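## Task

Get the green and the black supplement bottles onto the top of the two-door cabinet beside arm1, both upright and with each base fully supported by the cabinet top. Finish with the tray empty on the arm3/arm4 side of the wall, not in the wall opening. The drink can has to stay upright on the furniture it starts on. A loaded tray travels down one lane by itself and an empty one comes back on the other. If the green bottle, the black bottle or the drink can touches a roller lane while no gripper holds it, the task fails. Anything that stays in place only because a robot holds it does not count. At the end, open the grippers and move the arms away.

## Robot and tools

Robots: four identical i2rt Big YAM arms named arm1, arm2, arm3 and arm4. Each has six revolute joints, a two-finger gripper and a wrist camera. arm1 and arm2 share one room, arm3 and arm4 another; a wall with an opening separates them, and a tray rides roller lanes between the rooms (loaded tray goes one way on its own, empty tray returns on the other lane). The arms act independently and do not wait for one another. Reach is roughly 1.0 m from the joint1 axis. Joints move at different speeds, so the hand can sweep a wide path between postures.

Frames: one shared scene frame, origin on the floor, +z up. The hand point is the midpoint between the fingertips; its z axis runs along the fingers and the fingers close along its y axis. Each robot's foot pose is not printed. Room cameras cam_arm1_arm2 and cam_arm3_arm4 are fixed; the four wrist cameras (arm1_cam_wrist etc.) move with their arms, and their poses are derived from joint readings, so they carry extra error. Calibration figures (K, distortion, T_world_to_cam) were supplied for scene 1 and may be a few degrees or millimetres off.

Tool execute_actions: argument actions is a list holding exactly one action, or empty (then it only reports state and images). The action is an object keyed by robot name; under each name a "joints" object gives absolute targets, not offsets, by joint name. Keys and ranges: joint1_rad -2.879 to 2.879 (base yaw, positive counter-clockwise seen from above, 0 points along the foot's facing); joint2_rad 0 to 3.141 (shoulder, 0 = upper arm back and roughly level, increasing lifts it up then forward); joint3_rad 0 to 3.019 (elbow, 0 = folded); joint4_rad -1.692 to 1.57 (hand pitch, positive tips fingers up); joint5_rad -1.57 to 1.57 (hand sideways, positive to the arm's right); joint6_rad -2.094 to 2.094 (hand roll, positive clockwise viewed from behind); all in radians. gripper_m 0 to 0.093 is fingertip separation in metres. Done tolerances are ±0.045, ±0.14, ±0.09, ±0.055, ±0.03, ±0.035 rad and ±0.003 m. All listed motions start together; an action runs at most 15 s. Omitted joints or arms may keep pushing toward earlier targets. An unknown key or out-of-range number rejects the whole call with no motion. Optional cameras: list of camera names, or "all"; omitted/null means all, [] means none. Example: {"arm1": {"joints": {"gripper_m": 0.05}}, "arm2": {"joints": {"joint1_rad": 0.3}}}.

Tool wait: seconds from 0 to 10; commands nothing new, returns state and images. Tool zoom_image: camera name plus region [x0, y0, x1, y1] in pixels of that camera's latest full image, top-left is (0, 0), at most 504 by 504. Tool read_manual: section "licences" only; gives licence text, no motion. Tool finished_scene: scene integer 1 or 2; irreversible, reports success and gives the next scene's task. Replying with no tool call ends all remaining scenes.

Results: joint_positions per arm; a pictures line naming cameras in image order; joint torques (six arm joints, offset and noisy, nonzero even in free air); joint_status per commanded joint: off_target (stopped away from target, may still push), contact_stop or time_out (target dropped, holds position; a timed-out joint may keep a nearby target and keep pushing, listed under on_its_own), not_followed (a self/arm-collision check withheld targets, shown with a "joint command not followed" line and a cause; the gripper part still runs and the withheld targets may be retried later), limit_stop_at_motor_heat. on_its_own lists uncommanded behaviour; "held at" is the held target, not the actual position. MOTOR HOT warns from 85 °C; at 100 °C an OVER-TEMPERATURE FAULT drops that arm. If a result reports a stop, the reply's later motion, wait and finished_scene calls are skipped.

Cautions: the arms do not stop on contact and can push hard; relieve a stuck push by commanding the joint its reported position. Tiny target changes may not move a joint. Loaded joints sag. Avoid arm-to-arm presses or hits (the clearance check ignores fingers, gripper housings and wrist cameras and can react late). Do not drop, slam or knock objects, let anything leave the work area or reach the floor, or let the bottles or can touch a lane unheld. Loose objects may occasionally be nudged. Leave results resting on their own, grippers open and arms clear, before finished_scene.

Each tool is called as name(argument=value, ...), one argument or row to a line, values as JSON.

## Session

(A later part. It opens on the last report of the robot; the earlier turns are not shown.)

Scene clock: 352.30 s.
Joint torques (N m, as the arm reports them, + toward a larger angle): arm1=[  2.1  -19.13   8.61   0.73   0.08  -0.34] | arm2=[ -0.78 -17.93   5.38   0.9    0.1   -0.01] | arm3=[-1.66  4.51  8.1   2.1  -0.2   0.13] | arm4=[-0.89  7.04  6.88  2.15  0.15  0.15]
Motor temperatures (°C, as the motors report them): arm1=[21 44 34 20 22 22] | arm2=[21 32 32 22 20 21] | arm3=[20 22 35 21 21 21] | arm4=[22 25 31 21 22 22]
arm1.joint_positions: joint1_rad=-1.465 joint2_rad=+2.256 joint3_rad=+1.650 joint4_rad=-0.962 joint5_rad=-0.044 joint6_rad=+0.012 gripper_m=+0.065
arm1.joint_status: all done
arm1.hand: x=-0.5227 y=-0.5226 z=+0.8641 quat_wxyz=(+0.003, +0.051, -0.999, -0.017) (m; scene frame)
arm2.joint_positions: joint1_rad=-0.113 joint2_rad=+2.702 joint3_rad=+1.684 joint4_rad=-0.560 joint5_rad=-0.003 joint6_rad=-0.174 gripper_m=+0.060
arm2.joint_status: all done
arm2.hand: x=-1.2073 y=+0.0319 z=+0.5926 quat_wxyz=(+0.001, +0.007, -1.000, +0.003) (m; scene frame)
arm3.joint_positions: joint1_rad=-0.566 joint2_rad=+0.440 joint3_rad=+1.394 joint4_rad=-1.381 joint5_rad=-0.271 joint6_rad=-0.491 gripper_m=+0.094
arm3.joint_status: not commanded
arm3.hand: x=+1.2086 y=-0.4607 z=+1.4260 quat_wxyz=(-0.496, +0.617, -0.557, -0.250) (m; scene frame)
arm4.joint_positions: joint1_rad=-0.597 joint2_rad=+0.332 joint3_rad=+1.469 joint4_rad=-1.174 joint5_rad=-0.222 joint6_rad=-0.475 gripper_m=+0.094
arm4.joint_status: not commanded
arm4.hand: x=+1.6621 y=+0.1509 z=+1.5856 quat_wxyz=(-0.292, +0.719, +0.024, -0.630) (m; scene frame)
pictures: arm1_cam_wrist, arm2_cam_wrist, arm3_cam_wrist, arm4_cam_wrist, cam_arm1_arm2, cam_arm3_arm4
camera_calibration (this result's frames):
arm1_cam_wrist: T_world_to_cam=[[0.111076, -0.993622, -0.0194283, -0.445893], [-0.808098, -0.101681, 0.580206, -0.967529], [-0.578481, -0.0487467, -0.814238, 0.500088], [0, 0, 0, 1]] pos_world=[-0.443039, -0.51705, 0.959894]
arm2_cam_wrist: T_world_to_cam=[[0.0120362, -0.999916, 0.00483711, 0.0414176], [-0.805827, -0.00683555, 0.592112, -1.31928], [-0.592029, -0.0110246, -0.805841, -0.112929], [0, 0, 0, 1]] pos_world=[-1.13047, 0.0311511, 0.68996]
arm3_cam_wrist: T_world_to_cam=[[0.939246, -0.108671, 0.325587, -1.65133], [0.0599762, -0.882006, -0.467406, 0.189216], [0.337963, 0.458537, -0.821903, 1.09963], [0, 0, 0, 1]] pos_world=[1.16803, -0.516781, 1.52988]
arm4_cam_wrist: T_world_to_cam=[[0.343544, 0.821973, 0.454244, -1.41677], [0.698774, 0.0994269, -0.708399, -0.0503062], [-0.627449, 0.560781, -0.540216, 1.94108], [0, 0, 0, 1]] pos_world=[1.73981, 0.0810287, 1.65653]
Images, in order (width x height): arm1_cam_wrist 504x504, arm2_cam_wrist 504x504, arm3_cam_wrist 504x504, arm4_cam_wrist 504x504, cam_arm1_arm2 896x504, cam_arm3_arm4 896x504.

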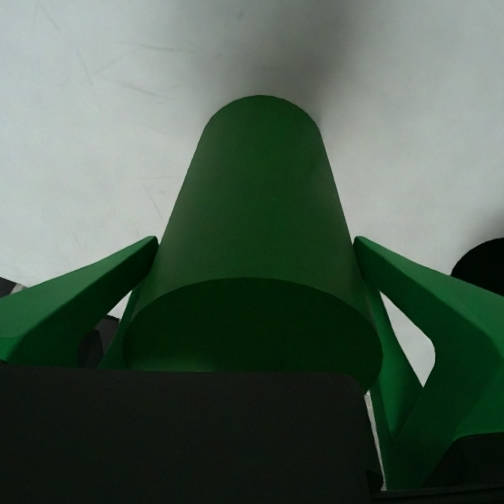

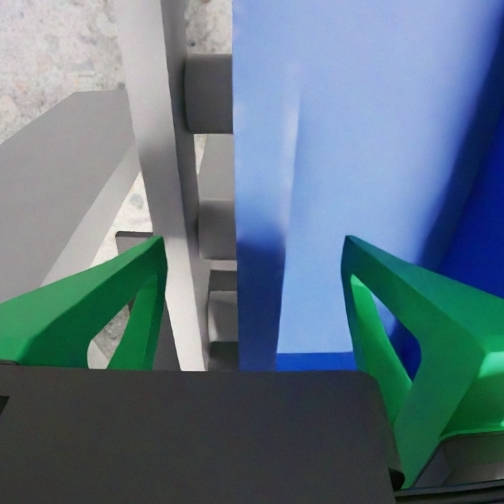

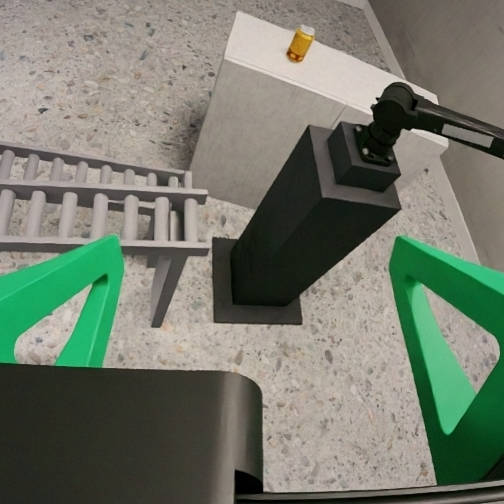

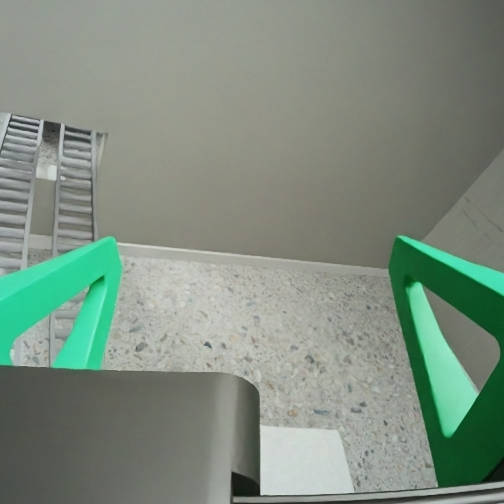

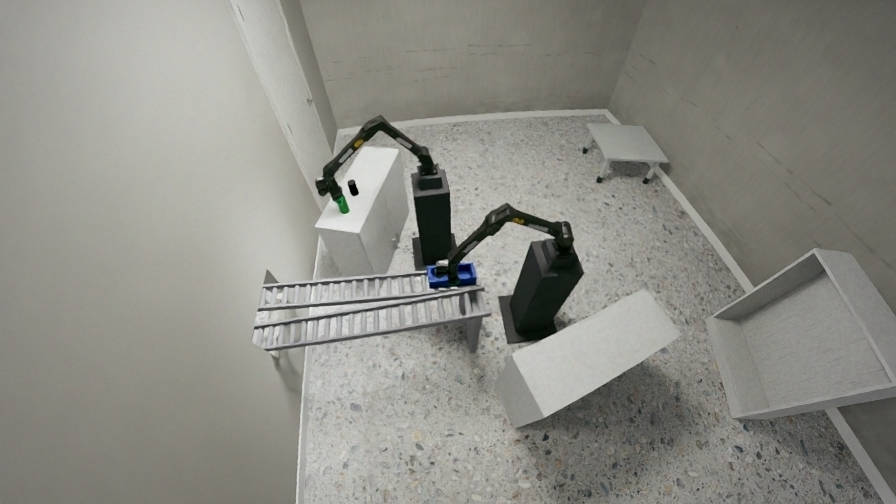

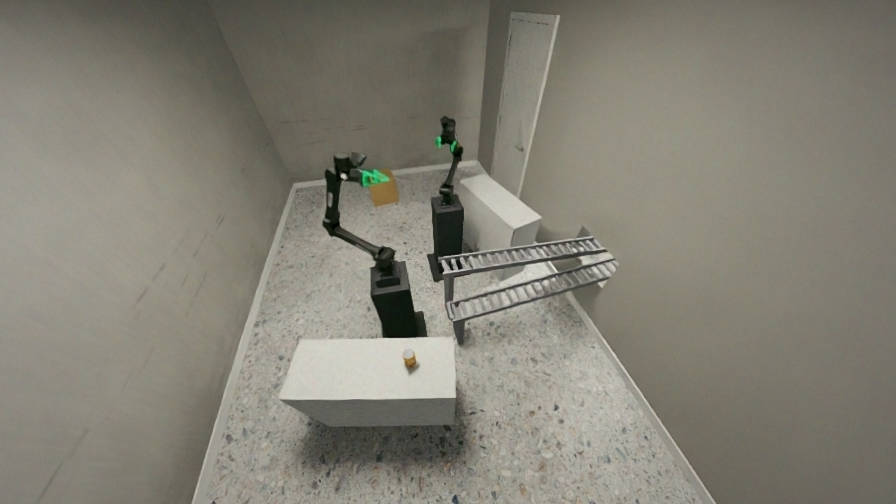

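execute_actions(
  actions=[
    {"arm1": {"joints": {"joint2_rad": 2.283, "joint4_rad": -0.945}}, "arm2": {"joints": {"gripper_m": 0.0}}},
  ],
  cameras=["arm1_cam_wrist", "arm2_cam_wrist", "cam_arm1_arm2"],
)

Scene clock: 354.87 s.
Joint torques (N m, as the arm reports them, + toward a larger angle): arm1=[  2.91 -17.78   8.58   0.93   0.04  -0.29] | arm2=[ -0.82 -17.93   5.39   0.89   0.15  -0.02] | arm3=[-1.97  4.63  8.31  2.26 -0.21  0.13] | arm4=[-0.05  7.05  6.85  2.07  0.09  0.17]
Motor temperatures (°C, as the motors report them): arm1=[21 44 34 20 22 22] | arm2=[21 32 32 22 20 21] | arm3=[20 22 35 21 21 21] | arm4=[22 25 31 21 22 22]
arm1.joint_positions: joint1_rad=-1.465 joint2_rad=+2.256 joint3_rad=+1.650 joint4_rad=-0.958 joint5_rad=-0.044 joint6_rad=+0.012 gripper_m=+0.065
arm1.joint_status: all done
arm1.hand: x=-0.5217 y=-0.5225 z=+0.8641 quat_wxyz=(+0.001, +0.051, -0.999, -0.017) (m; scene frame)
arm2.joint_positions: joint1_rad=-0.113 joint2_rad=+2.702 joint3_rad=+1.684 joint4_rad=-0.560 joint5_rad=-0.004 joint6_rad=-0.173 gripper_m=+0.011
arm2.joint_status: gripper_m off_target (ended at +0.011, target +0.000)
arm2.hand: x=-1.2072 y=+0.0321 z=+0.5926 quat_wxyz=(+0.001, +0.006, -1.000, +0.003) (m; scene frame)
arm3.joint_positions: joint1_rad=-0.566 joint2_rad=+0.440 joint3_rad=+1.394 joint4_rad=-1.381 joint5_rad=-0.271 joint6_rad=-0.491 gripper_m=+0.094
arm3.joint_status: not commanded
arm3.hand: x=+1.2086 y=-0.4607 z=+1.4260 quat_wxyz=(-0.496, +0.617, -0.557, -0.250) (m; scene frame)
arm4.joint_positions: joint1_rad=-0.597 joint2_rad=+0.332 joint3_rad=+1.469 joint4_rad=-1.174 joint5_rad=-0.222 joint6_rad=-0.475 gripper_m=+0.094
arm4.joint_status: not commanded
arm4.hand: x=+1.6621 y=+0.1509 z=+1.5856 quat_wxyz=(-0.292, +0.719, +0.024, -0.630) (m; scene frame)
pictures: arm1_cam_wrist, arm2_cam_wrist, cam_arm1_arm2
camera_calibration (this result's frames):
arm1_cam_wrist: T_world_to_cam=[[0.111196, -0.993608, -0.0194375, -0.445813], [-0.810506, -0.101988, 0.576783, -0.965147], [-0.575079, -0.0483815, -0.816666, 0.504748], [0, 0, 0, 1]] pos_world=[-0.442415, -0.516976, 0.960226]
arm2_cam_wrist: T_world_to_cam=[[0.0108901, -0.999934, 0.00371178, 0.0408952], [-0.805947, -0.00658005, 0.591951, -1.31931], [-0.591888, -0.00943788, -0.805965, -0.112716], [0, 0, 0, 1]] pos_world=[-1.13046, 0.0311475, 0.689973]
Images, in order (width x height): arm1_cam_wrist 504x504, arm2_cam_wrist 504x504, cam_arm1_arm2 896x504.

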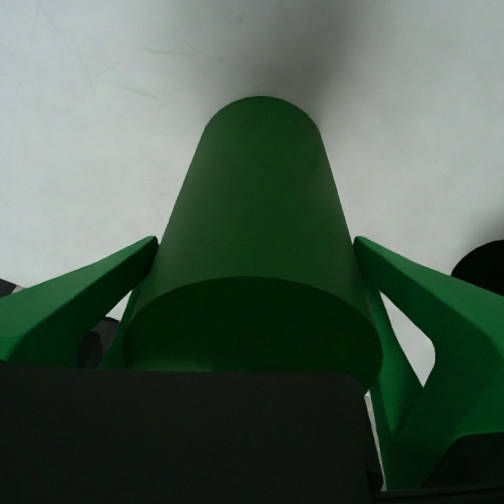

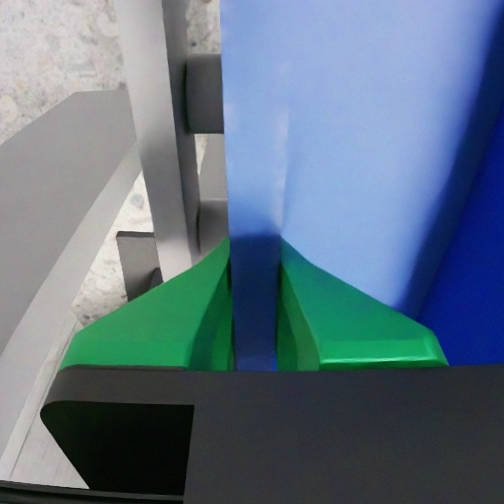

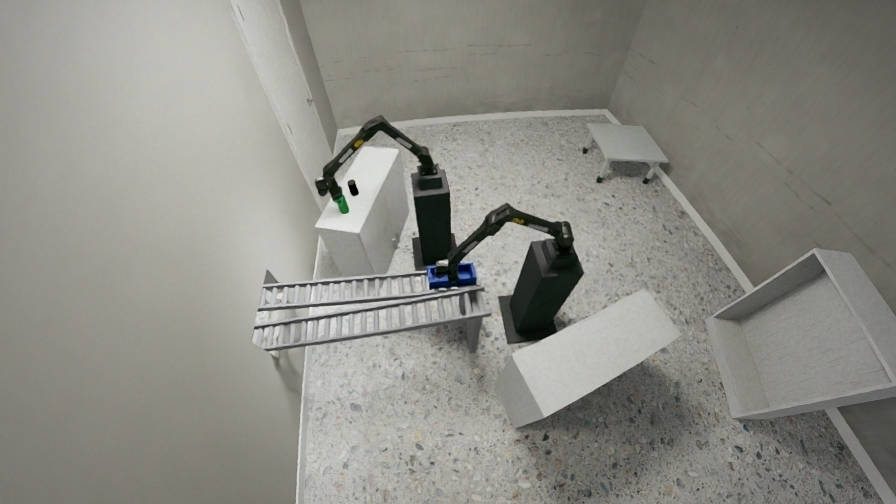

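zoom_image(
  camera="cam_arm1_arm2",
  region=[300, 150, 420, 250],
)

Region (300, 150, 420, 250) of cam_arm1_arm2's 896x504 image, scaled by 4.200, with more detail than that image has.

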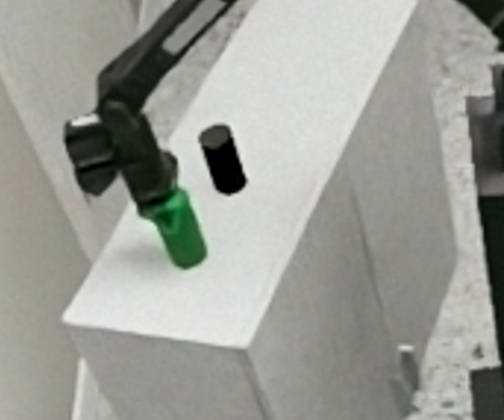

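execute_actions(
  actions=[
    {"arm1": {"joints": {"joint2_rad": 2.268, "gripper_m": 0.093}}, "arm2": {"joints": {"joint2_rad": 2.28, "joint4_rad": -0.98}}},
  ],
  cameras=["arm1_cam_wrist", "arm2_cam_wrist", "cam_arm1_arm2"],
)

Scene clock: 369.40 s.
Joint torques (N m, as the arm reports them, + toward a larger angle): arm1=[  2.54 -19.05   8.61   0.84   0.06  -0.33] | arm2=[ -0.87 -17.7    7.07   0.34   0.15   0.  ] | arm3=[-0.6   4.46  8.15  2.2  -0.22  0.11] | arm4=[-0.46  7.73  6.77  2.28  0.1   0.17]
Motor temperatures (°C, as the motors report them): arm1=[21 43 34 20 22 22] | arm2=[21 34 32 22 20 21] | arm3=[20 22 35 21 21 21] | arm4=[22 25 31 21 22 22]
arm1.joint_positions: joint1_rad=-1.465 joint2_rad=+2.256 joint3_rad=+1.650 joint4_rad=-0.956 joint5_rad=-0.044 joint6_rad=+0.012 gripper_m=+0.093
arm1.joint_status: all done
arm1.hand: x=-0.5210 y=-0.5224 z=+0.8641 quat_wxyz=(-0.001, +0.051, -0.999, -0.017) (m; scene frame)
arm2.joint_positions: joint1_rad=-0.112 joint2_rad=+2.290 joint3_rad=+1.690 joint4_rad=-0.973 joint5_rad=-0.004 joint6_rad=-0.175 gripper_m=+0.011
arm2.joint_status: all done
arm2.hand: x=-1.1638 y=+0.0276 z=+0.8430 quat_wxyz=(-0.002, +0.007, -1.000, +0.003) (m; scene frame)
arm3.joint_positions: joint1_rad=-0.566 joint2_rad=+0.440 joint3_rad=+1.394 joint4_rad=-1.381 joint5_rad=-0.271 joint6_rad=-0.491 gripper_m=+0.094
arm3.joint_status: not commanded
arm3.hand: x=+1.2086 y=-0.4607 z=+1.4260 quat_wxyz=(-0.496, +0.617, -0.557, -0.250) (m; scene frame)
arm4.joint_positions: joint1_rad=-0.597 joint2_rad=+0.332 joint3_rad=+1.469 joint4_rad=-1.174 joint5_rad=-0.222 joint6_rad=-0.475 gripper_m=+0.094
arm4.joint_status: not commanded
arm4.hand: x=+1.6621 y=+0.1509 z=+1.5856 quat_wxyz=(-0.292, +0.719, +0.024, -0.630) (m; scene frame)
pictures: arm1_cam_wrist, arm2_cam_wrist, cam_arm1_arm2
camera_calibration (this result's frames):
arm1_cam_wrist: T_world_to_cam=[[0.111272, -0.9936, -0.0194431, -0.445762], [-0.81203, -0.102182, 0.5746, -0.963621], [-0.572909, -0.0481485, -0.818203, 0.507708], [0, 0, 0, 1]] pos_world=[-0.442019, -0.516929, 0.960438]
arm2_cam_wrist: T_world_to_cam=[[0.0132077, -0.999902, 0.00469776, 0.0369027], [-0.809252, -0.0079296, 0.587408, -1.43254], [-0.587313, -0.01156, -0.809277, 0.122938], [0, 0, 0, 1]] pos_world=[-1.08757, 0.0269607, 0.940805]
Images, in order (width x height): arm1_cam_wrist 504x504, arm2_cam_wrist 504x504, cam_arm1_arm2 896x504.

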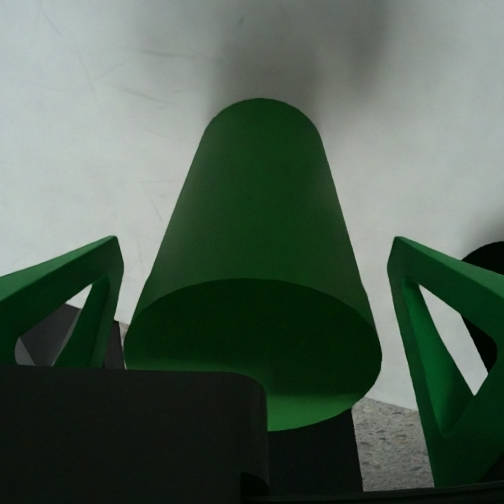

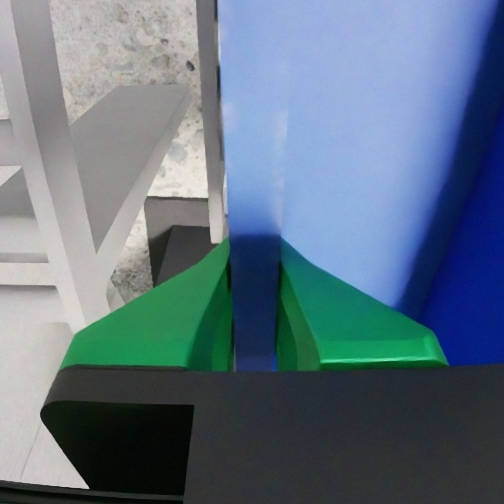

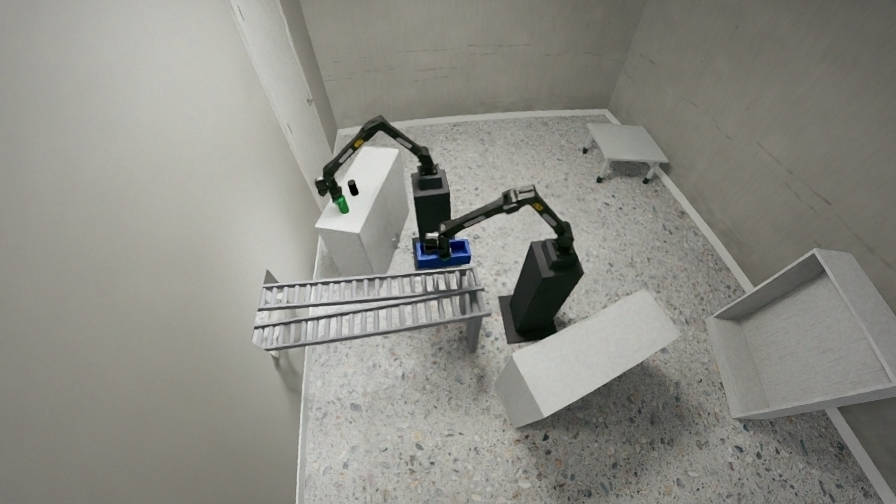

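execute_actions(
  actions=[
    {"arm1": {"joints": {"joint2_rad": 1.85, "joint4_rad": -1.36}}, "arm2": {"joints": {"joint1_rad": 0.33, "joint3_rad": 1.793, "joint4_rad": -1.187, "joint5_rad": -0.04, "joint6_rad": 0.29}}},
  ],
  cameras=["arm1_cam_wrist", "arm2_cam_wrist", "cam_arm1_arm2"],
)

Scene clock: 383.33 s.
Joint torques (N m, as the arm reports them, + toward a larger angle): arm1=[  2.17 -16.09  10.38   0.21   0.07  -0.28] | arm2=[ -1.41 -17.66   9.1   -0.2    0.07   0.21] | arm3=[-0.77  4.26  8.22  2.07 -0.26  0.15] | arm4=[-0.28  7.7   6.8   2.05  0.12  0.15]
Motor temperatures (°C, as the motors report them): arm1=[21 43 34 20 22 22] | arm2=[21 35 33 22 20 21] | arm3=[20 22 36 21 21 21] | arm4=[22 25 32 21 22 22]
arm1.joint_positions: joint1_rad=-1.465 joint2_rad=+1.845 joint3_rad=+1.647 joint4_rad=-1.351 joint5_rad=-0.044 joint6_rad=+0.012 gripper_m=+0.093
arm1.joint_status: all done
arm1.hand: x=-0.5804 y=-0.5269 z=+1.1032 quat_wxyz=(-0.007, +0.051, -0.999, -0.018) (m; scene frame)
arm2.joint_positions: joint1_rad=+0.331 joint2_rad=+2.290 joint3_rad=+1.758 joint4_rad=-1.174 joint5_rad=-0.042 joint6_rad=+0.280 gripper_m=+0.011
arm2.joint_status: all done
arm2.hand: x=-1.2011 y=+0.3088 z=+0.8642 quat_wxyz=(+0.068, +0.000, -0.998, +0.004) (m; scene frame)
arm3.joint_positions: joint1_rad=-0.566 joint2_rad=+0.440 joint3_rad=+1.394 joint4_rad=-1.381 joint5_rad=-0.271 joint6_rad=-0.491 gripper_m=+0.094
arm3.joint_status: not commanded
arm3.hand: x=+1.2086 y=-0.4607 z=+1.4260 quat_wxyz=(-0.496, +0.617, -0.557, -0.250) (m; scene frame)
arm4.joint_positions: joint1_rad=-0.597 joint2_rad=+0.332 joint3_rad=+1.469 joint4_rad=-1.174 joint5_rad=-0.222 joint6_rad=-0.475 gripper_m=+0.094
arm4.joint_status: not commanded
arm4.hand: x=+1.6621 y=+0.1509 z=+1.5856 quat_wxyz=(-0.292, +0.719, +0.024, -0.630) (m; scene frame)
pictures: arm1_cam_wrist, arm2_cam_wrist, cam_arm1_arm2
camera_calibration (this result's frames):
arm1_cam_wrist: T_world_to_cam=[[0.111632, -0.993559, -0.0194668, -0.438746], [-0.81914, -0.103091, 0.564253, -1.14283], [-0.562626, -0.0470428, -0.825372, 0.683551], [0, 0, 0, 1]] pos_world=[-0.502574, -0.521579, 1.20049]
arm2_cam_wrist: T_world_to_cam=[[-0.000701083, -0.999981, 0.0061869, 0.300439], [-0.719447, 0.00480147, 0.694531, -1.4616], [-0.694547, -0.00396422, -0.719436, -0.0872873], [0, 0, 0, 1]] pos_world=[-1.11196, 0.307105, 0.950469]
Images, in order (width x height): arm1_cam_wrist 504x504, arm2_cam_wrist 504x504, cam_arm1_arm2 896x504.

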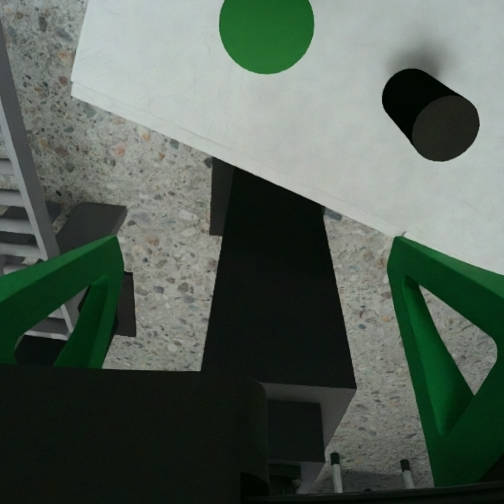

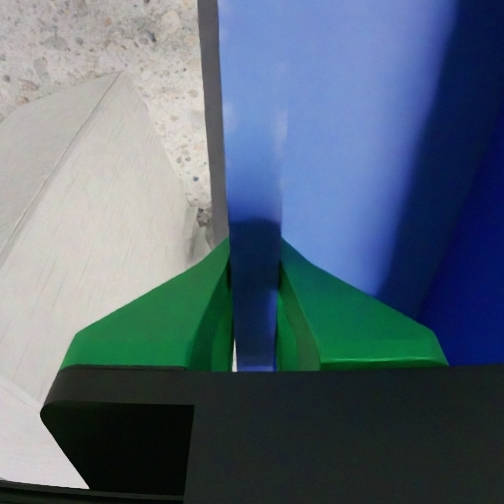

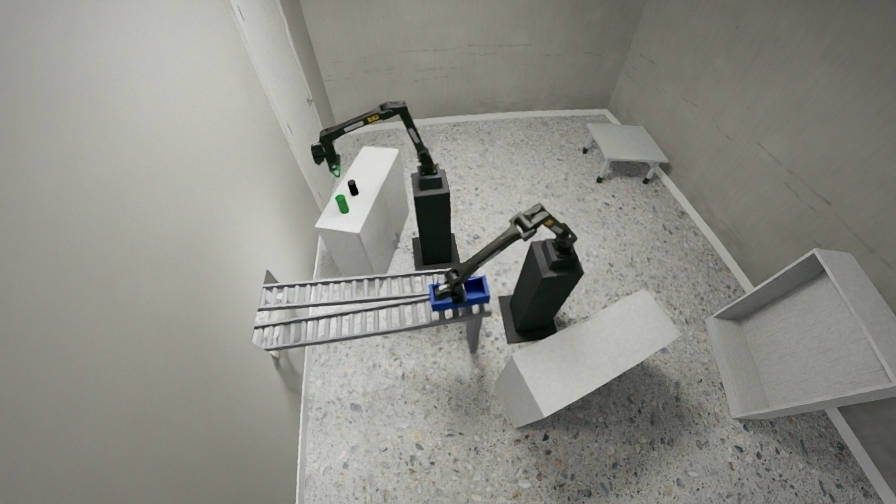

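zoom_image(
  camera="cam_arm1_arm2",
  region=[390, 240, 530, 360],
)

zoom_image(
  camera="arm2_cam_wrist",
  region=[150, 0, 330, 260],
)

Region (390, 240, 530, 360) of cam_arm1_arm2's 896x504 image, scaled by 3.600, with more detail than that image has; it fills the top 432 rows of this view, and the rest is white.

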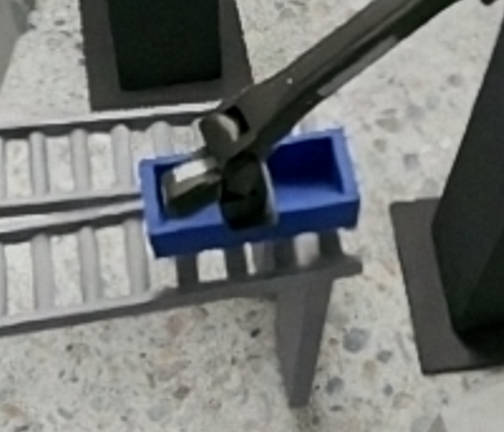

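Region (150, 0, 330, 260) of arm2_cam_wrist's 504x504 image, scaled by 1.938, with more detail than that image has; it fills the left 349 columns of this view, and the rest is white.

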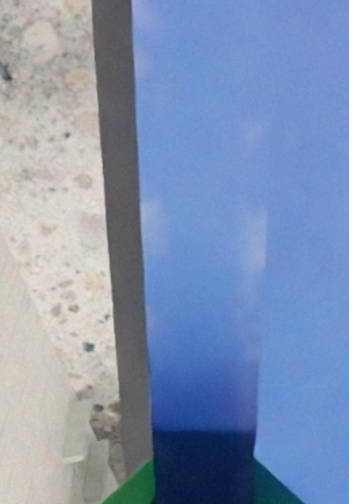

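execute_actions(
  actions=[
    {"arm2": {"joints": {"joint2_rad": 2.435, "joint4_rad": -1.014}}},
  ],
  cameras=["arm2_cam_wrist", "cam_arm1_arm2"],
)

Scene clock: 412.83 s.
Joint torques (N m, as the arm reports them, + toward a larger angle): arm1=[  2.14 -16.02  10.46   0.24   0.06  -0.31] | arm2=[ -1.36 -19.28   7.79   0.62   0.09   0.19] | arm3=[-0.96  4.66  8.29  1.94 -0.14  0.12] | arm4=[0.1  7.03 6.83 2.27 0.09 0.21]
Motor temperatures (°C, as the motors report them): arm1=[21 42 37 20 22 22] | arm2=[21 36 35 22 20 21] | arm3=[20 22 36 21 21 21] | arm4=[22 25 32 22 22 22]
arm1.joint_positions: joint1_rad=-1.465 joint2_rad=+1.845 joint3_rad=+1.647 joint4_rad=-1.351 joint5_rad=-0.044 joint6_rad=+0.012 gripper_m=+0.093
arm1.joint_status: not commanded
arm1.hand: x=-0.5804 y=-0.5269 z=+1.1032 quat_wxyz=(-0.007, +0.051, -0.999, -0.018) (m; scene frame)
arm2.joint_positions: joint1_rad=+0.331 joint2_rad=+2.460 joint3_rad=+1.766 joint4_rad=-1.020 joint5_rad=-0.042 joint6_rad=+0.282 gripper_m=+0.011
arm2.joint_status: all done
arm2.hand: x=-1.2020 y=+0.3071 z=+0.7593 quat_wxyz=(+0.072, -0.001, -0.997, +0.005) (m; scene frame)
arm3.joint_positions: joint1_rad=-0.566 joint2_rad=+0.440 joint3_rad=+1.394 joint4_rad=-1.381 joint5_rad=-0.271 joint6_rad=-0.491 gripper_m=+0.094
arm3.joint_status: not commanded
arm3.hand: x=+1.2086 y=-0.4607 z=+1.4260 quat_wxyz=(-0.496, +0.617, -0.557, -0.250) (m; scene frame)
arm4.joint_positions: joint1_rad=-0.597 joint2_rad=+0.332 joint3_rad=+1.469 joint4_rad=-1.174 joint5_rad=-0.222 joint6_rad=-0.475 gripper_m=+0.094
arm4.joint_status: not commanded
arm4.hand: x=+1.6621 y=+0.1509 z=+1.5856 quat_wxyz=(-0.292, +0.719, +0.024, -0.630) (m; scene frame)
pictures: arm2_cam_wrist, cam_arm1_arm2
camera_calibration (this result's frames):
arm2_cam_wrist: T_world_to_cam=[[-0.00305957, -0.999959, 0.00855652, 0.294775], [-0.713496, 0.00817813, 0.700612, -1.38789], [-0.700653, -0.00396147, -0.713491, -0.175236], [0, 0, 0, 1]] pos_world=[-1.11213, 0.305419, 0.844818]
Images, in order (width x height): arm2_cam_wrist 504x504, cam_arm1_arm2 896x504.

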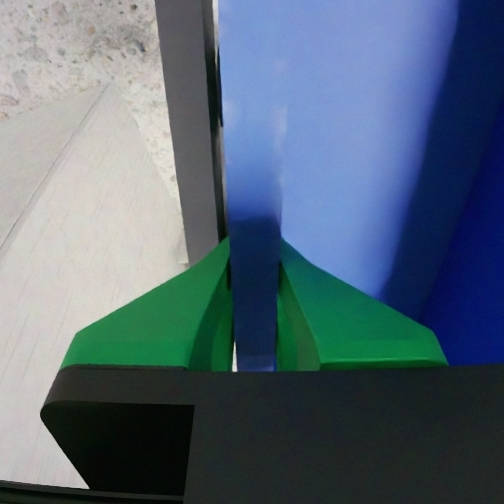

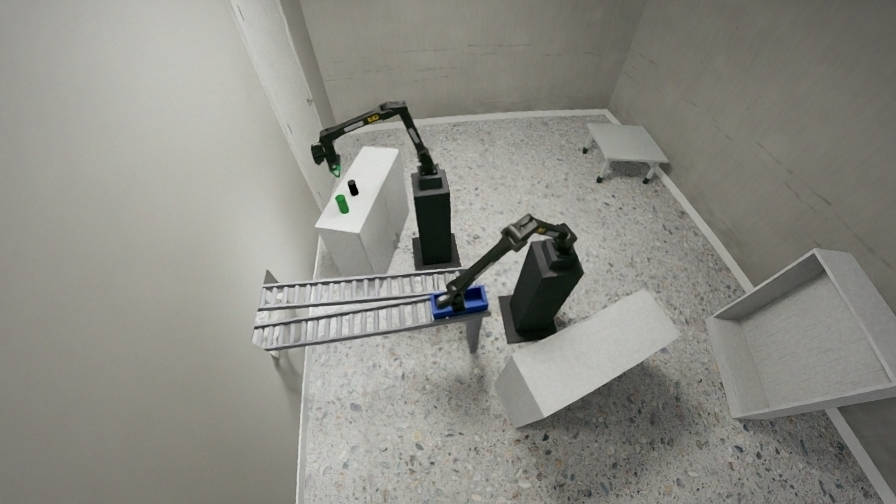

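zoom_image(
  camera="cam_arm1_arm2",
  region=[400, 260, 510, 340],
)

zoom_image(
  camera="arm2_cam_wrist",
  region=[130, 0, 310, 270],
)

Region (400, 260, 510, 340) of cam_arm1_arm2's 896x504 image, scaled by 4.582, with more detail than that image has; it fills the top 367 rows of this view, and the rest is white.

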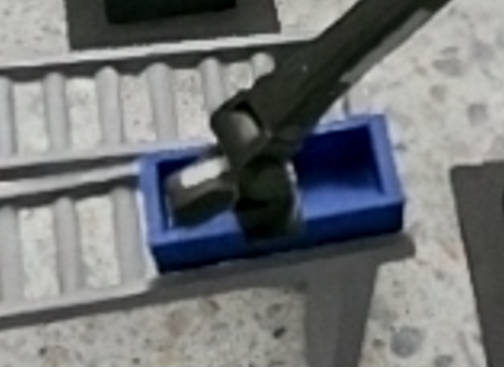

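Region (130, 0, 310, 270) of arm2_cam_wrist's 504x504 image, scaled by 1.867, with more detail than that image has.

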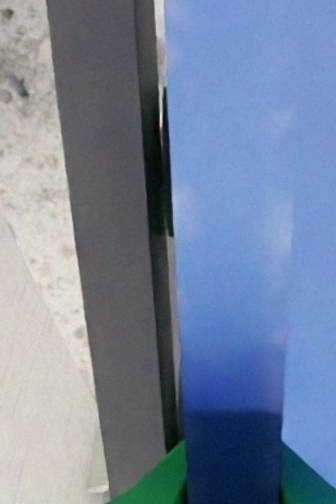

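execute_actions(
  actions=[
    {"arm2": {"joints": {"joint2_rad": 2.482, "joint4_rad": -1.003}}},
  ],
  cameras=["arm2_cam_wrist", "cam_arm1_arm2"],
)

Scene clock: 420.07 s.
Joint torques (N m, as the arm reports them, + toward a larger angle): arm1=[  2.57 -16.26  10.48   0.12   0.06  -0.3 ] | arm2=[ -1.38 -15.77   7.76   0.86   0.1    0.18] | arm3=[-1.2   4.67  8.19  1.99 -0.19  0.14] | arm4=[-0.12  7.55  6.77  2.23  0.1   0.13]
Motor temperatures (°C, as the motors report them): arm1=[21 42 37 20 22 22] | arm2=[21 37 35 22 20 21] | arm3=[20 22 36 21 21 21] | arm4=[22 25 32 22 22 22]
arm1.joint_positions: joint1_rad=-1.465 joint2_rad=+1.845 joint3_rad=+1.647 joint4_rad=-1.351 joint5_rad=-0.044 joint6_rad=+0.012 gripper_m=+0.093
arm1.joint_status: not commanded
arm1.hand: x=-0.5804 y=-0.5269 z=+1.1032 quat_wxyz=(-0.007, +0.051, -0.999, -0.018) (m; scene frame)
arm2.joint_positions: joint1_rad=+0.331 joint2_rad=+2.461 joint3_rad=+1.766 joint4_rad=-1.014 joint5_rad=-0.043 joint6_rad=+0.282 gripper_m=+0.011
arm2.joint_status: all done
arm2.hand: x=-1.2009 y=+0.3075 z=+0.7584 quat_wxyz=(+0.070, -0.001, -0.998, +0.004) (m; scene frame)
arm3.joint_positions: joint1_rad=-0.566 joint2_rad=+0.440 joint3_rad=+1.394 joint4_rad=-1.381 joint5_rad=-0.271 joint6_rad=-0.491 gripper_m=+0.094
arm3.joint_status: not commanded
arm3.hand: x=+1.2086 y=-0.4607 z=+1.4260 quat_wxyz=(-0.496, +0.617, -0.557, -0.250) (m; scene frame)
arm4.joint_positions: joint1_rad=-0.597 joint2_rad=+0.332 joint3_rad=+1.469 joint4_rad=-1.174 joint5_rad=-0.222 joint6_rad=-0.475 gripper_m=+0.094
arm4.joint_status: not commanded
arm4.hand: x=+1.6621 y=+0.1509 z=+1.5856 quat_wxyz=(-0.292, +0.719, +0.024, -0.630) (m; scene frame)
pictures: arm2_cam_wrist, cam_arm1_arm2
camera_calibration (this result's frames):
arm2_cam_wrist: T_world_to_cam=[[-0.00309225, -0.999972, 0.00679441, 0.296459], [-0.716751, 0.00695428, 0.697295, -1.38751], [-0.697323, -0.00271369, -0.716752, -0.169024], [0, 0, 0, 1]] pos_world=[-1.11145, 0.305641, 0.844343]
Images, in order (width x height): arm2_cam_wrist 504x504, cam_arm1_arm2 896x504.

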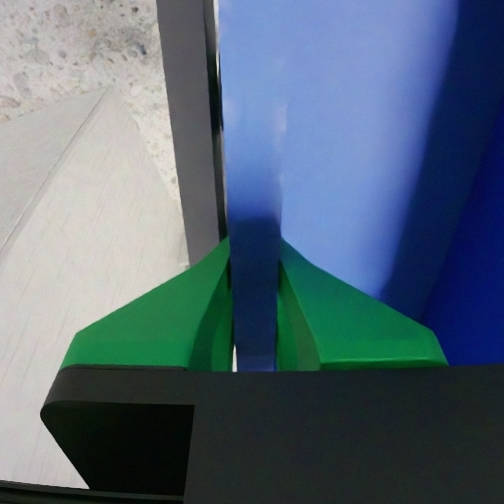

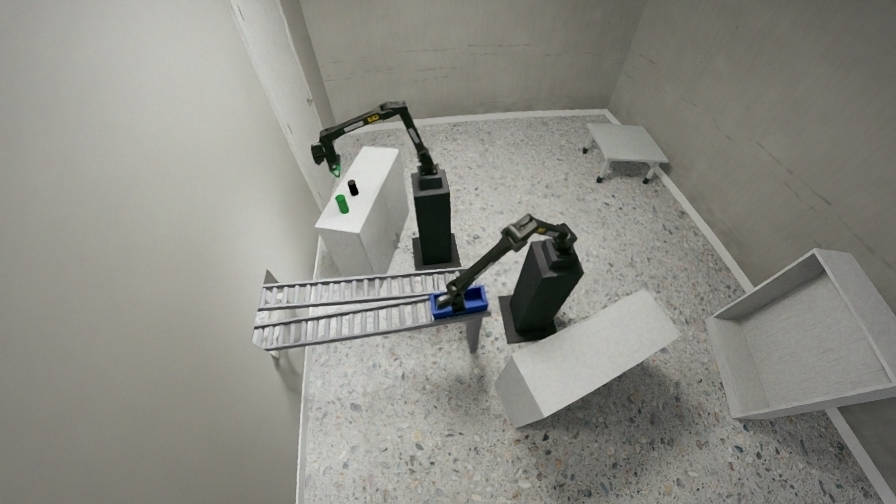

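execute_actions(
  actions=[
    {"arm2": {"joints": {"joint2_rad": 2.5, "joint4_rad": -0.995}}},
  ],
  cameras=["arm2_cam_wrist"],
)

Scene clock: 436.20 s.
Joint torques (N m, as the arm reports them, + toward a larger angle): arm1=[  2.63 -16.1   10.51   0.33   0.07  -0.29] | arm2=[ -1.32 -14.5    7.8    1.19   0.11   0.19] | arm3=[-1.7   4.39  8.33  1.95 -0.25  0.1 ] | arm4=[-0.01  7.27  6.65  2.16  0.07  0.17]
Motor temperatures (°C, as the motors report them): arm1=[21 42 37 20 22 22] | arm2=[21 36 34 22 20 21] | arm3=[20 22 36 21 21 21] | arm4=[22 25 32 22 22 22]
arm1.joint_positions: joint1_rad=-1.465 joint2_rad=+1.845 joint3_rad=+1.647 joint4_rad=-1.351 joint5_rad=-0.044 joint6_rad=+0.012 gripper_m=+0.093
arm1.joint_status: not commanded
arm1.hand: x=-0.5804 y=-0.5269 z=+1.1032 quat_wxyz=(-0.007, +0.051, -0.999, -0.018) (m; scene frame)
arm2.joint_positions: joint1_rad=+0.331 joint2_rad=+2.463 joint3_rad=+1.766 joint4_rad=-1.013 joint5_rad=-0.043 joint6_rad=+0.282 gripper_m=+0.011
arm2.joint_status: all done
arm2.hand: x=-1.2011 y=+0.3074 z=+0.7575 quat_wxyz=(+0.070, -0.001, -0.998, +0.004) (m; scene frame)
arm3.joint_positions: joint1_rad=-0.566 joint2_rad=+0.440 joint3_rad=+1.394 joint4_rad=-1.381 joint5_rad=-0.271 joint6_rad=-0.491 gripper_m=+0.094
arm3.joint_status: not commanded
arm3.hand: x=+1.2086 y=-0.4607 z=+1.4260 quat_wxyz=(-0.496, +0.617, -0.557, -0.250) (m; scene frame)
arm4.joint_positions: joint1_rad=-0.597 joint2_rad=+0.332 joint3_rad=+1.469 joint4_rad=-1.174 joint5_rad=-0.222 joint6_rad=-0.475 gripper_m=+0.094
arm4.joint_status: not commanded
arm4.hand: x=+1.6621 y=+0.1509 z=+1.5856 quat_wxyz=(-0.292, +0.719, +0.024, -0.630) (m; scene frame)
pictures: arm2_cam_wrist
camera_calibration (this result's frames):
arm2_cam_wrist: T_world_to_cam=[[-0.00309405, -0.999971, 0.00690208, 0.29632], [-0.716495, 0.00703166, 0.697557, -1.38689], [-0.697585, -0.00278703, -0.716496, -0.170311], [0, 0, 0, 1]] pos_world=[-1.11159, 0.305589, 0.843361]
Images, in order (width x height): arm2_cam_wrist 504x504.

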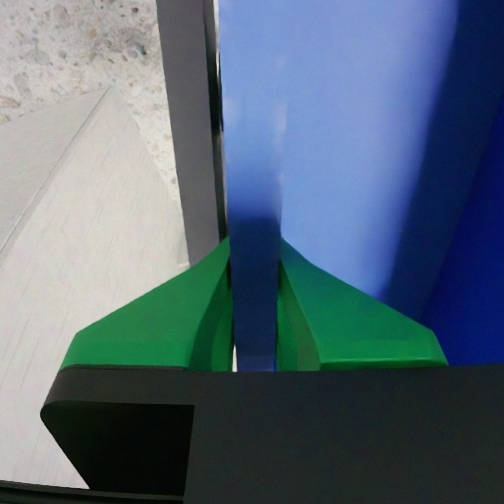

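execute_actions(
  actions=[
    {"arm2": {"joints": {"gripper_m": 0.05, "joint2_rad": 2.15, "joint4_rad": -1.013}}},
  ],
  cameras=["arm2_cam_wrist", "cam_arm1_arm2"],
)

Scene clock: 441.17 s.
Joint torques (N m, as the arm reports them, + toward a larger angle): arm1=[  2.89 -15.82  10.66   0.23   0.05  -0.29] | arm2=[ -1.31 -16.08   7.9    1.07   0.07   0.17] | arm3=[-1.8   4.97  8.11  2.19 -0.17  0.07] | arm4=[-0.04  7.5   6.84  2.1   0.1   0.16]
Motor temperatures (°C, as the motors report them): arm1=[21 42 37 20 22 22] | arm2=[21 36 34 22 20 21] | arm3=[20 22 36 21 21 21] | arm4=[22 25 32 22 22 22]
arm1.joint_positions: joint1_rad=-1.465 joint2_rad=+1.845 joint3_rad=+1.647 joint4_rad=-1.351 joint5_rad=-0.044 joint6_rad=+0.012 gripper_m=+0.093
arm1.joint_status: not commanded
arm1.hand: x=-0.5804 y=-0.5269 z=+1.1032 quat_wxyz=(-0.007, +0.051, -0.999, -0.018) (m; scene frame)
arm2.joint_positions: joint1_rad=+0.331 joint2_rad=+2.143 joint3_rad=+1.788 joint4_rad=-1.013 joint5_rad=-0.042 joint6_rad=+0.282 gripper_m=+0.050
arm2.joint_status: all done
arm2.hand: x=-1.1315 y=+0.3300 z=+0.9692 quat_wxyz=(-0.094, +0.003, -0.995, -0.043) (m; scene frame)
arm3.joint_positions: joint1_rad=-0.566 joint2_rad=+0.440 joint3_rad=+1.394 joint4_rad=-1.381 joint5_rad=-0.271 joint6_rad=-0.491 gripper_m=+0.094
arm3.joint_status: not commanded
arm3.hand: x=+1.2086 y=-0.4607 z=+1.4260 quat_wxyz=(-0.496, +0.617, -0.557, -0.250) (m; scene frame)
arm4.joint_positions: joint1_rad=-0.597 joint2_rad=+0.332 joint3_rad=+1.469 joint4_rad=-1.174 joint5_rad=-0.222 joint6_rad=-0.475 gripper_m=+0.094
arm4.joint_status: not commanded
arm4.hand: x=+1.6621 y=+0.1509 z=+1.5856 quat_wxyz=(-0.292, +0.719, +0.024, -0.630) (m; scene frame)
pictures: arm2_cam_wrist, cam_arm1_arm2
camera_calibration (this result's frames):
arm2_cam_wrist: T_world_to_cam=[[0.0136348, -0.99613, -0.0868234, 0.426167], [-0.902883, -0.0495776, 0.427017, -1.41489], [-0.429669, 0.0725691, -0.900066, 0.486201], [0, 0, 0, 1]] pos_world=[-1.07439, 0.319088, 1.0788]
Images, in order (width x height): arm2_cam_wrist 504x504, cam_arm1_arm2 896x504.

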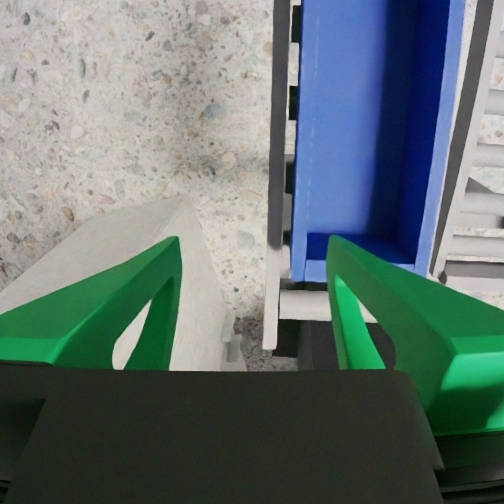

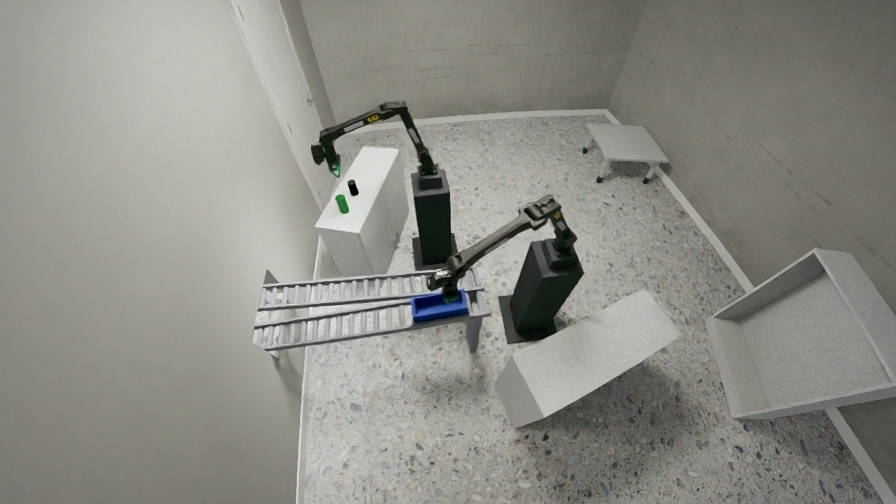

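The tray is rolling down the return lane. Waiting for it to arrive.

wait(
  seconds=10,
)

Scene clock: 453.17 s.
Joint torques (N m, as the arm reports them, + toward a larger angle): arm1=[  1.93 -15.95  10.47   0.19   0.03  -0.32] | arm2=[ -1.35 -16.24   7.9    1.07   0.06   0.17] | arm3=[-1.34  4.36  8.22  1.98 -0.21  0.13] | arm4=[-0.36  7.53  6.76  1.95  0.11  0.16]
Motor temperatures (°C, as the motors report them): arm1=[21 42 37 20 22 22] | arm2=[21 36 35 22 20 21] | arm3=[20 22 37 21 21 21] | arm4=[22 25 32 22 22 22]
arm1.joint_positions: joint1_rad=-1.465 joint2_rad=+1.845 joint3_rad=+1.647 joint4_rad=-1.351 joint5_rad=-0.044 joint6_rad=+0.012 gripper_m=+0.093
arm1.joint_status: not commanded
arm1.hand: x=-0.5804 y=-0.5269 z=+1.1032 quat_wxyz=(-0.007, +0.051, -0.999, -0.018) (m; scene frame)
arm2.joint_positions: joint1_rad=+0.331 joint2_rad=+2.143 joint3_rad=+1.788 joint4_rad=-1.013 joint5_rad=-0.042 joint6_rad=+0.282 gripper_m=+0.050
arm2.joint_status: all done
arm2.hand: x=-1.1315 y=+0.3300 z=+0.9692 quat_wxyz=(-0.094, +0.003, -0.995, -0.043) (m; scene frame)
arm3.joint_positions: joint1_rad=-0.566 joint2_rad=+0.440 joint3_rad=+1.394 joint4_rad=-1.381 joint5_rad=-0.271 joint6_rad=-0.491 gripper_m=+0.094
arm3.joint_status: not commanded
arm3.hand: x=+1.2086 y=-0.4607 z=+1.4260 quat_wxyz=(-0.496, +0.617, -0.557, -0.250) (m; scene frame)
arm4.joint_positions: joint1_rad=-0.597 joint2_rad=+0.332 joint3_rad=+1.469 joint4_rad=-1.174 joint5_rad=-0.222 joint6_rad=-0.475 gripper_m=+0.094
arm4.joint_status: not commanded
arm4.hand: x=+1.6621 y=+0.1509 z=+1.5856 quat_wxyz=(-0.292, +0.719, +0.024, -0.630) (m; scene frame)
wait: 10.00 s; at rest from the start
pictures: arm1_cam_wrist, arm2_cam_wrist, arm3_cam_wrist, arm4_cam_wrist, cam_arm1_arm2, cam_arm3_arm4
camera_calibration (this result's frames):
arm1_cam_wrist: T_world_to_cam=[[0.111632, -0.993559, -0.0194668, -0.438746], [-0.81914, -0.103091, 0.564253, -1.14283], [-0.562626, -0.0470428, -0.825372, 0.683551], [0, 0, 0, 1]] pos_world=[-0.502574, -0.521579, 1.20049]
arm2_cam_wrist: T_world_to_cam=[[0.0136348, -0.99613, -0.0868234, 0.426167], [-0.902883, -0.0495776, 0.427017, -1.41489], [-0.429669, 0.0725691, -0.900066, 0.486201], [0, 0, 0, 1]] pos_world=[-1.07439, 0.319088, 1.0788]
arm3_cam_wrist: T_world_to_cam=[[0.939246, -0.108671, 0.325587, -1.65133], [0.0599762, -0.882006, -0.467406, 0.189216], [0.337963, 0.458537, -0.821903, 1.09963], [0, 0, 0, 1]] pos_world=[1.16803, -0.516781, 1.52988]
arm4_cam_wrist: T_world_to_cam=[[0.343544, 0.821973, 0.454244, -1.41677], [0.698774, 0.0994269, -0.708399, -0.0503062], [-0.627449, 0.560781, -0.540216, 1.94108], [0, 0, 0, 1]] pos_world=[1.73981, 0.0810287, 1.65653]
Images, in order (width x height): arm1_cam_wrist 504x504, arm2_cam_wrist 504x504, arm3_cam_wrist 504x504, arm4_cam_wrist 504x504, cam_arm1_arm2 896x504, cam_arm3_arm4 896x504.

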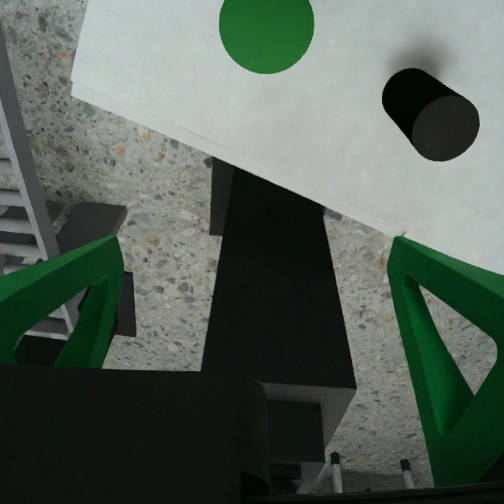

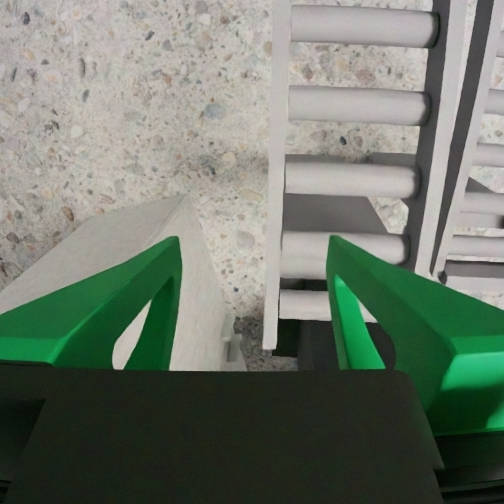

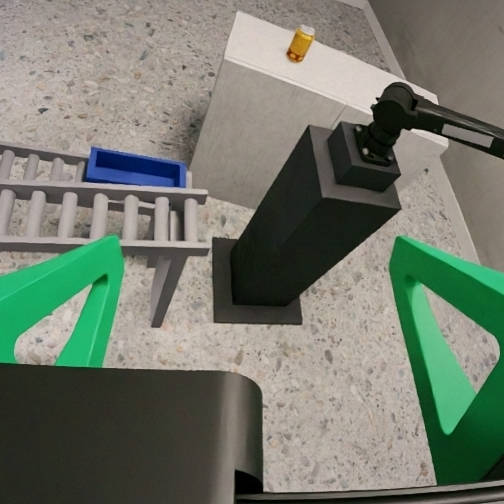

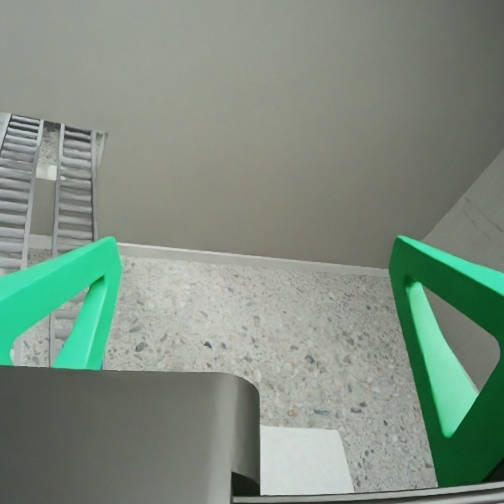

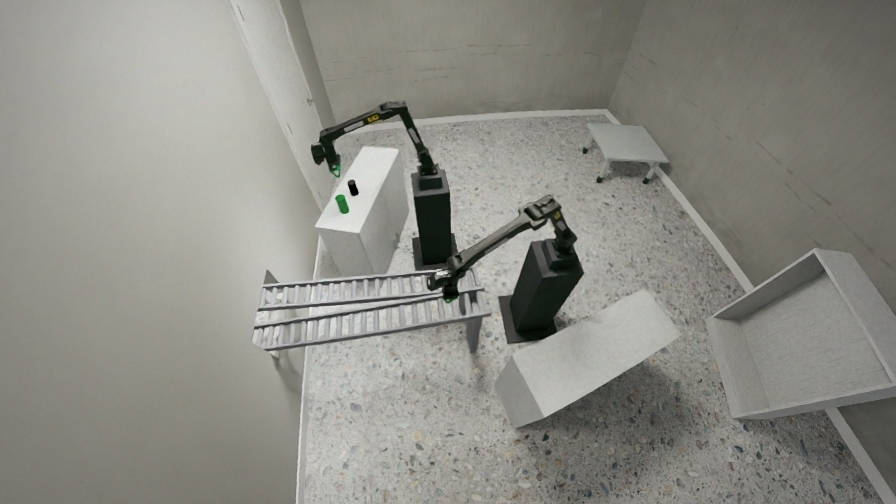

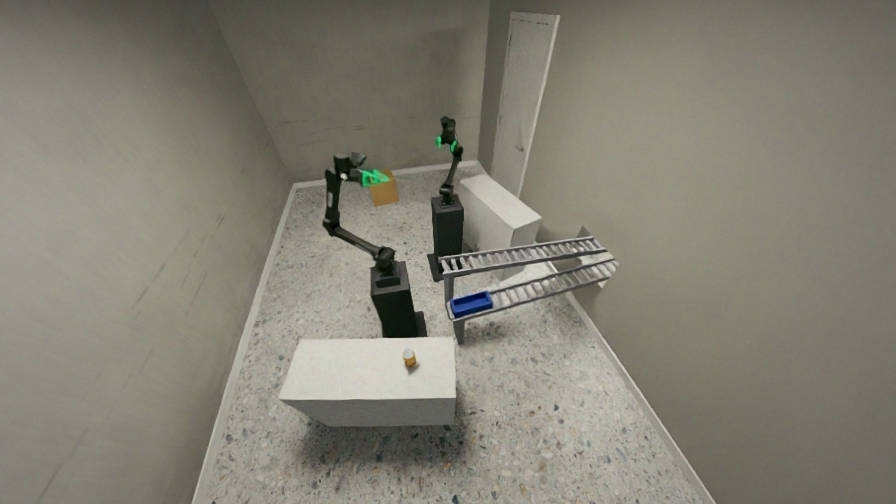

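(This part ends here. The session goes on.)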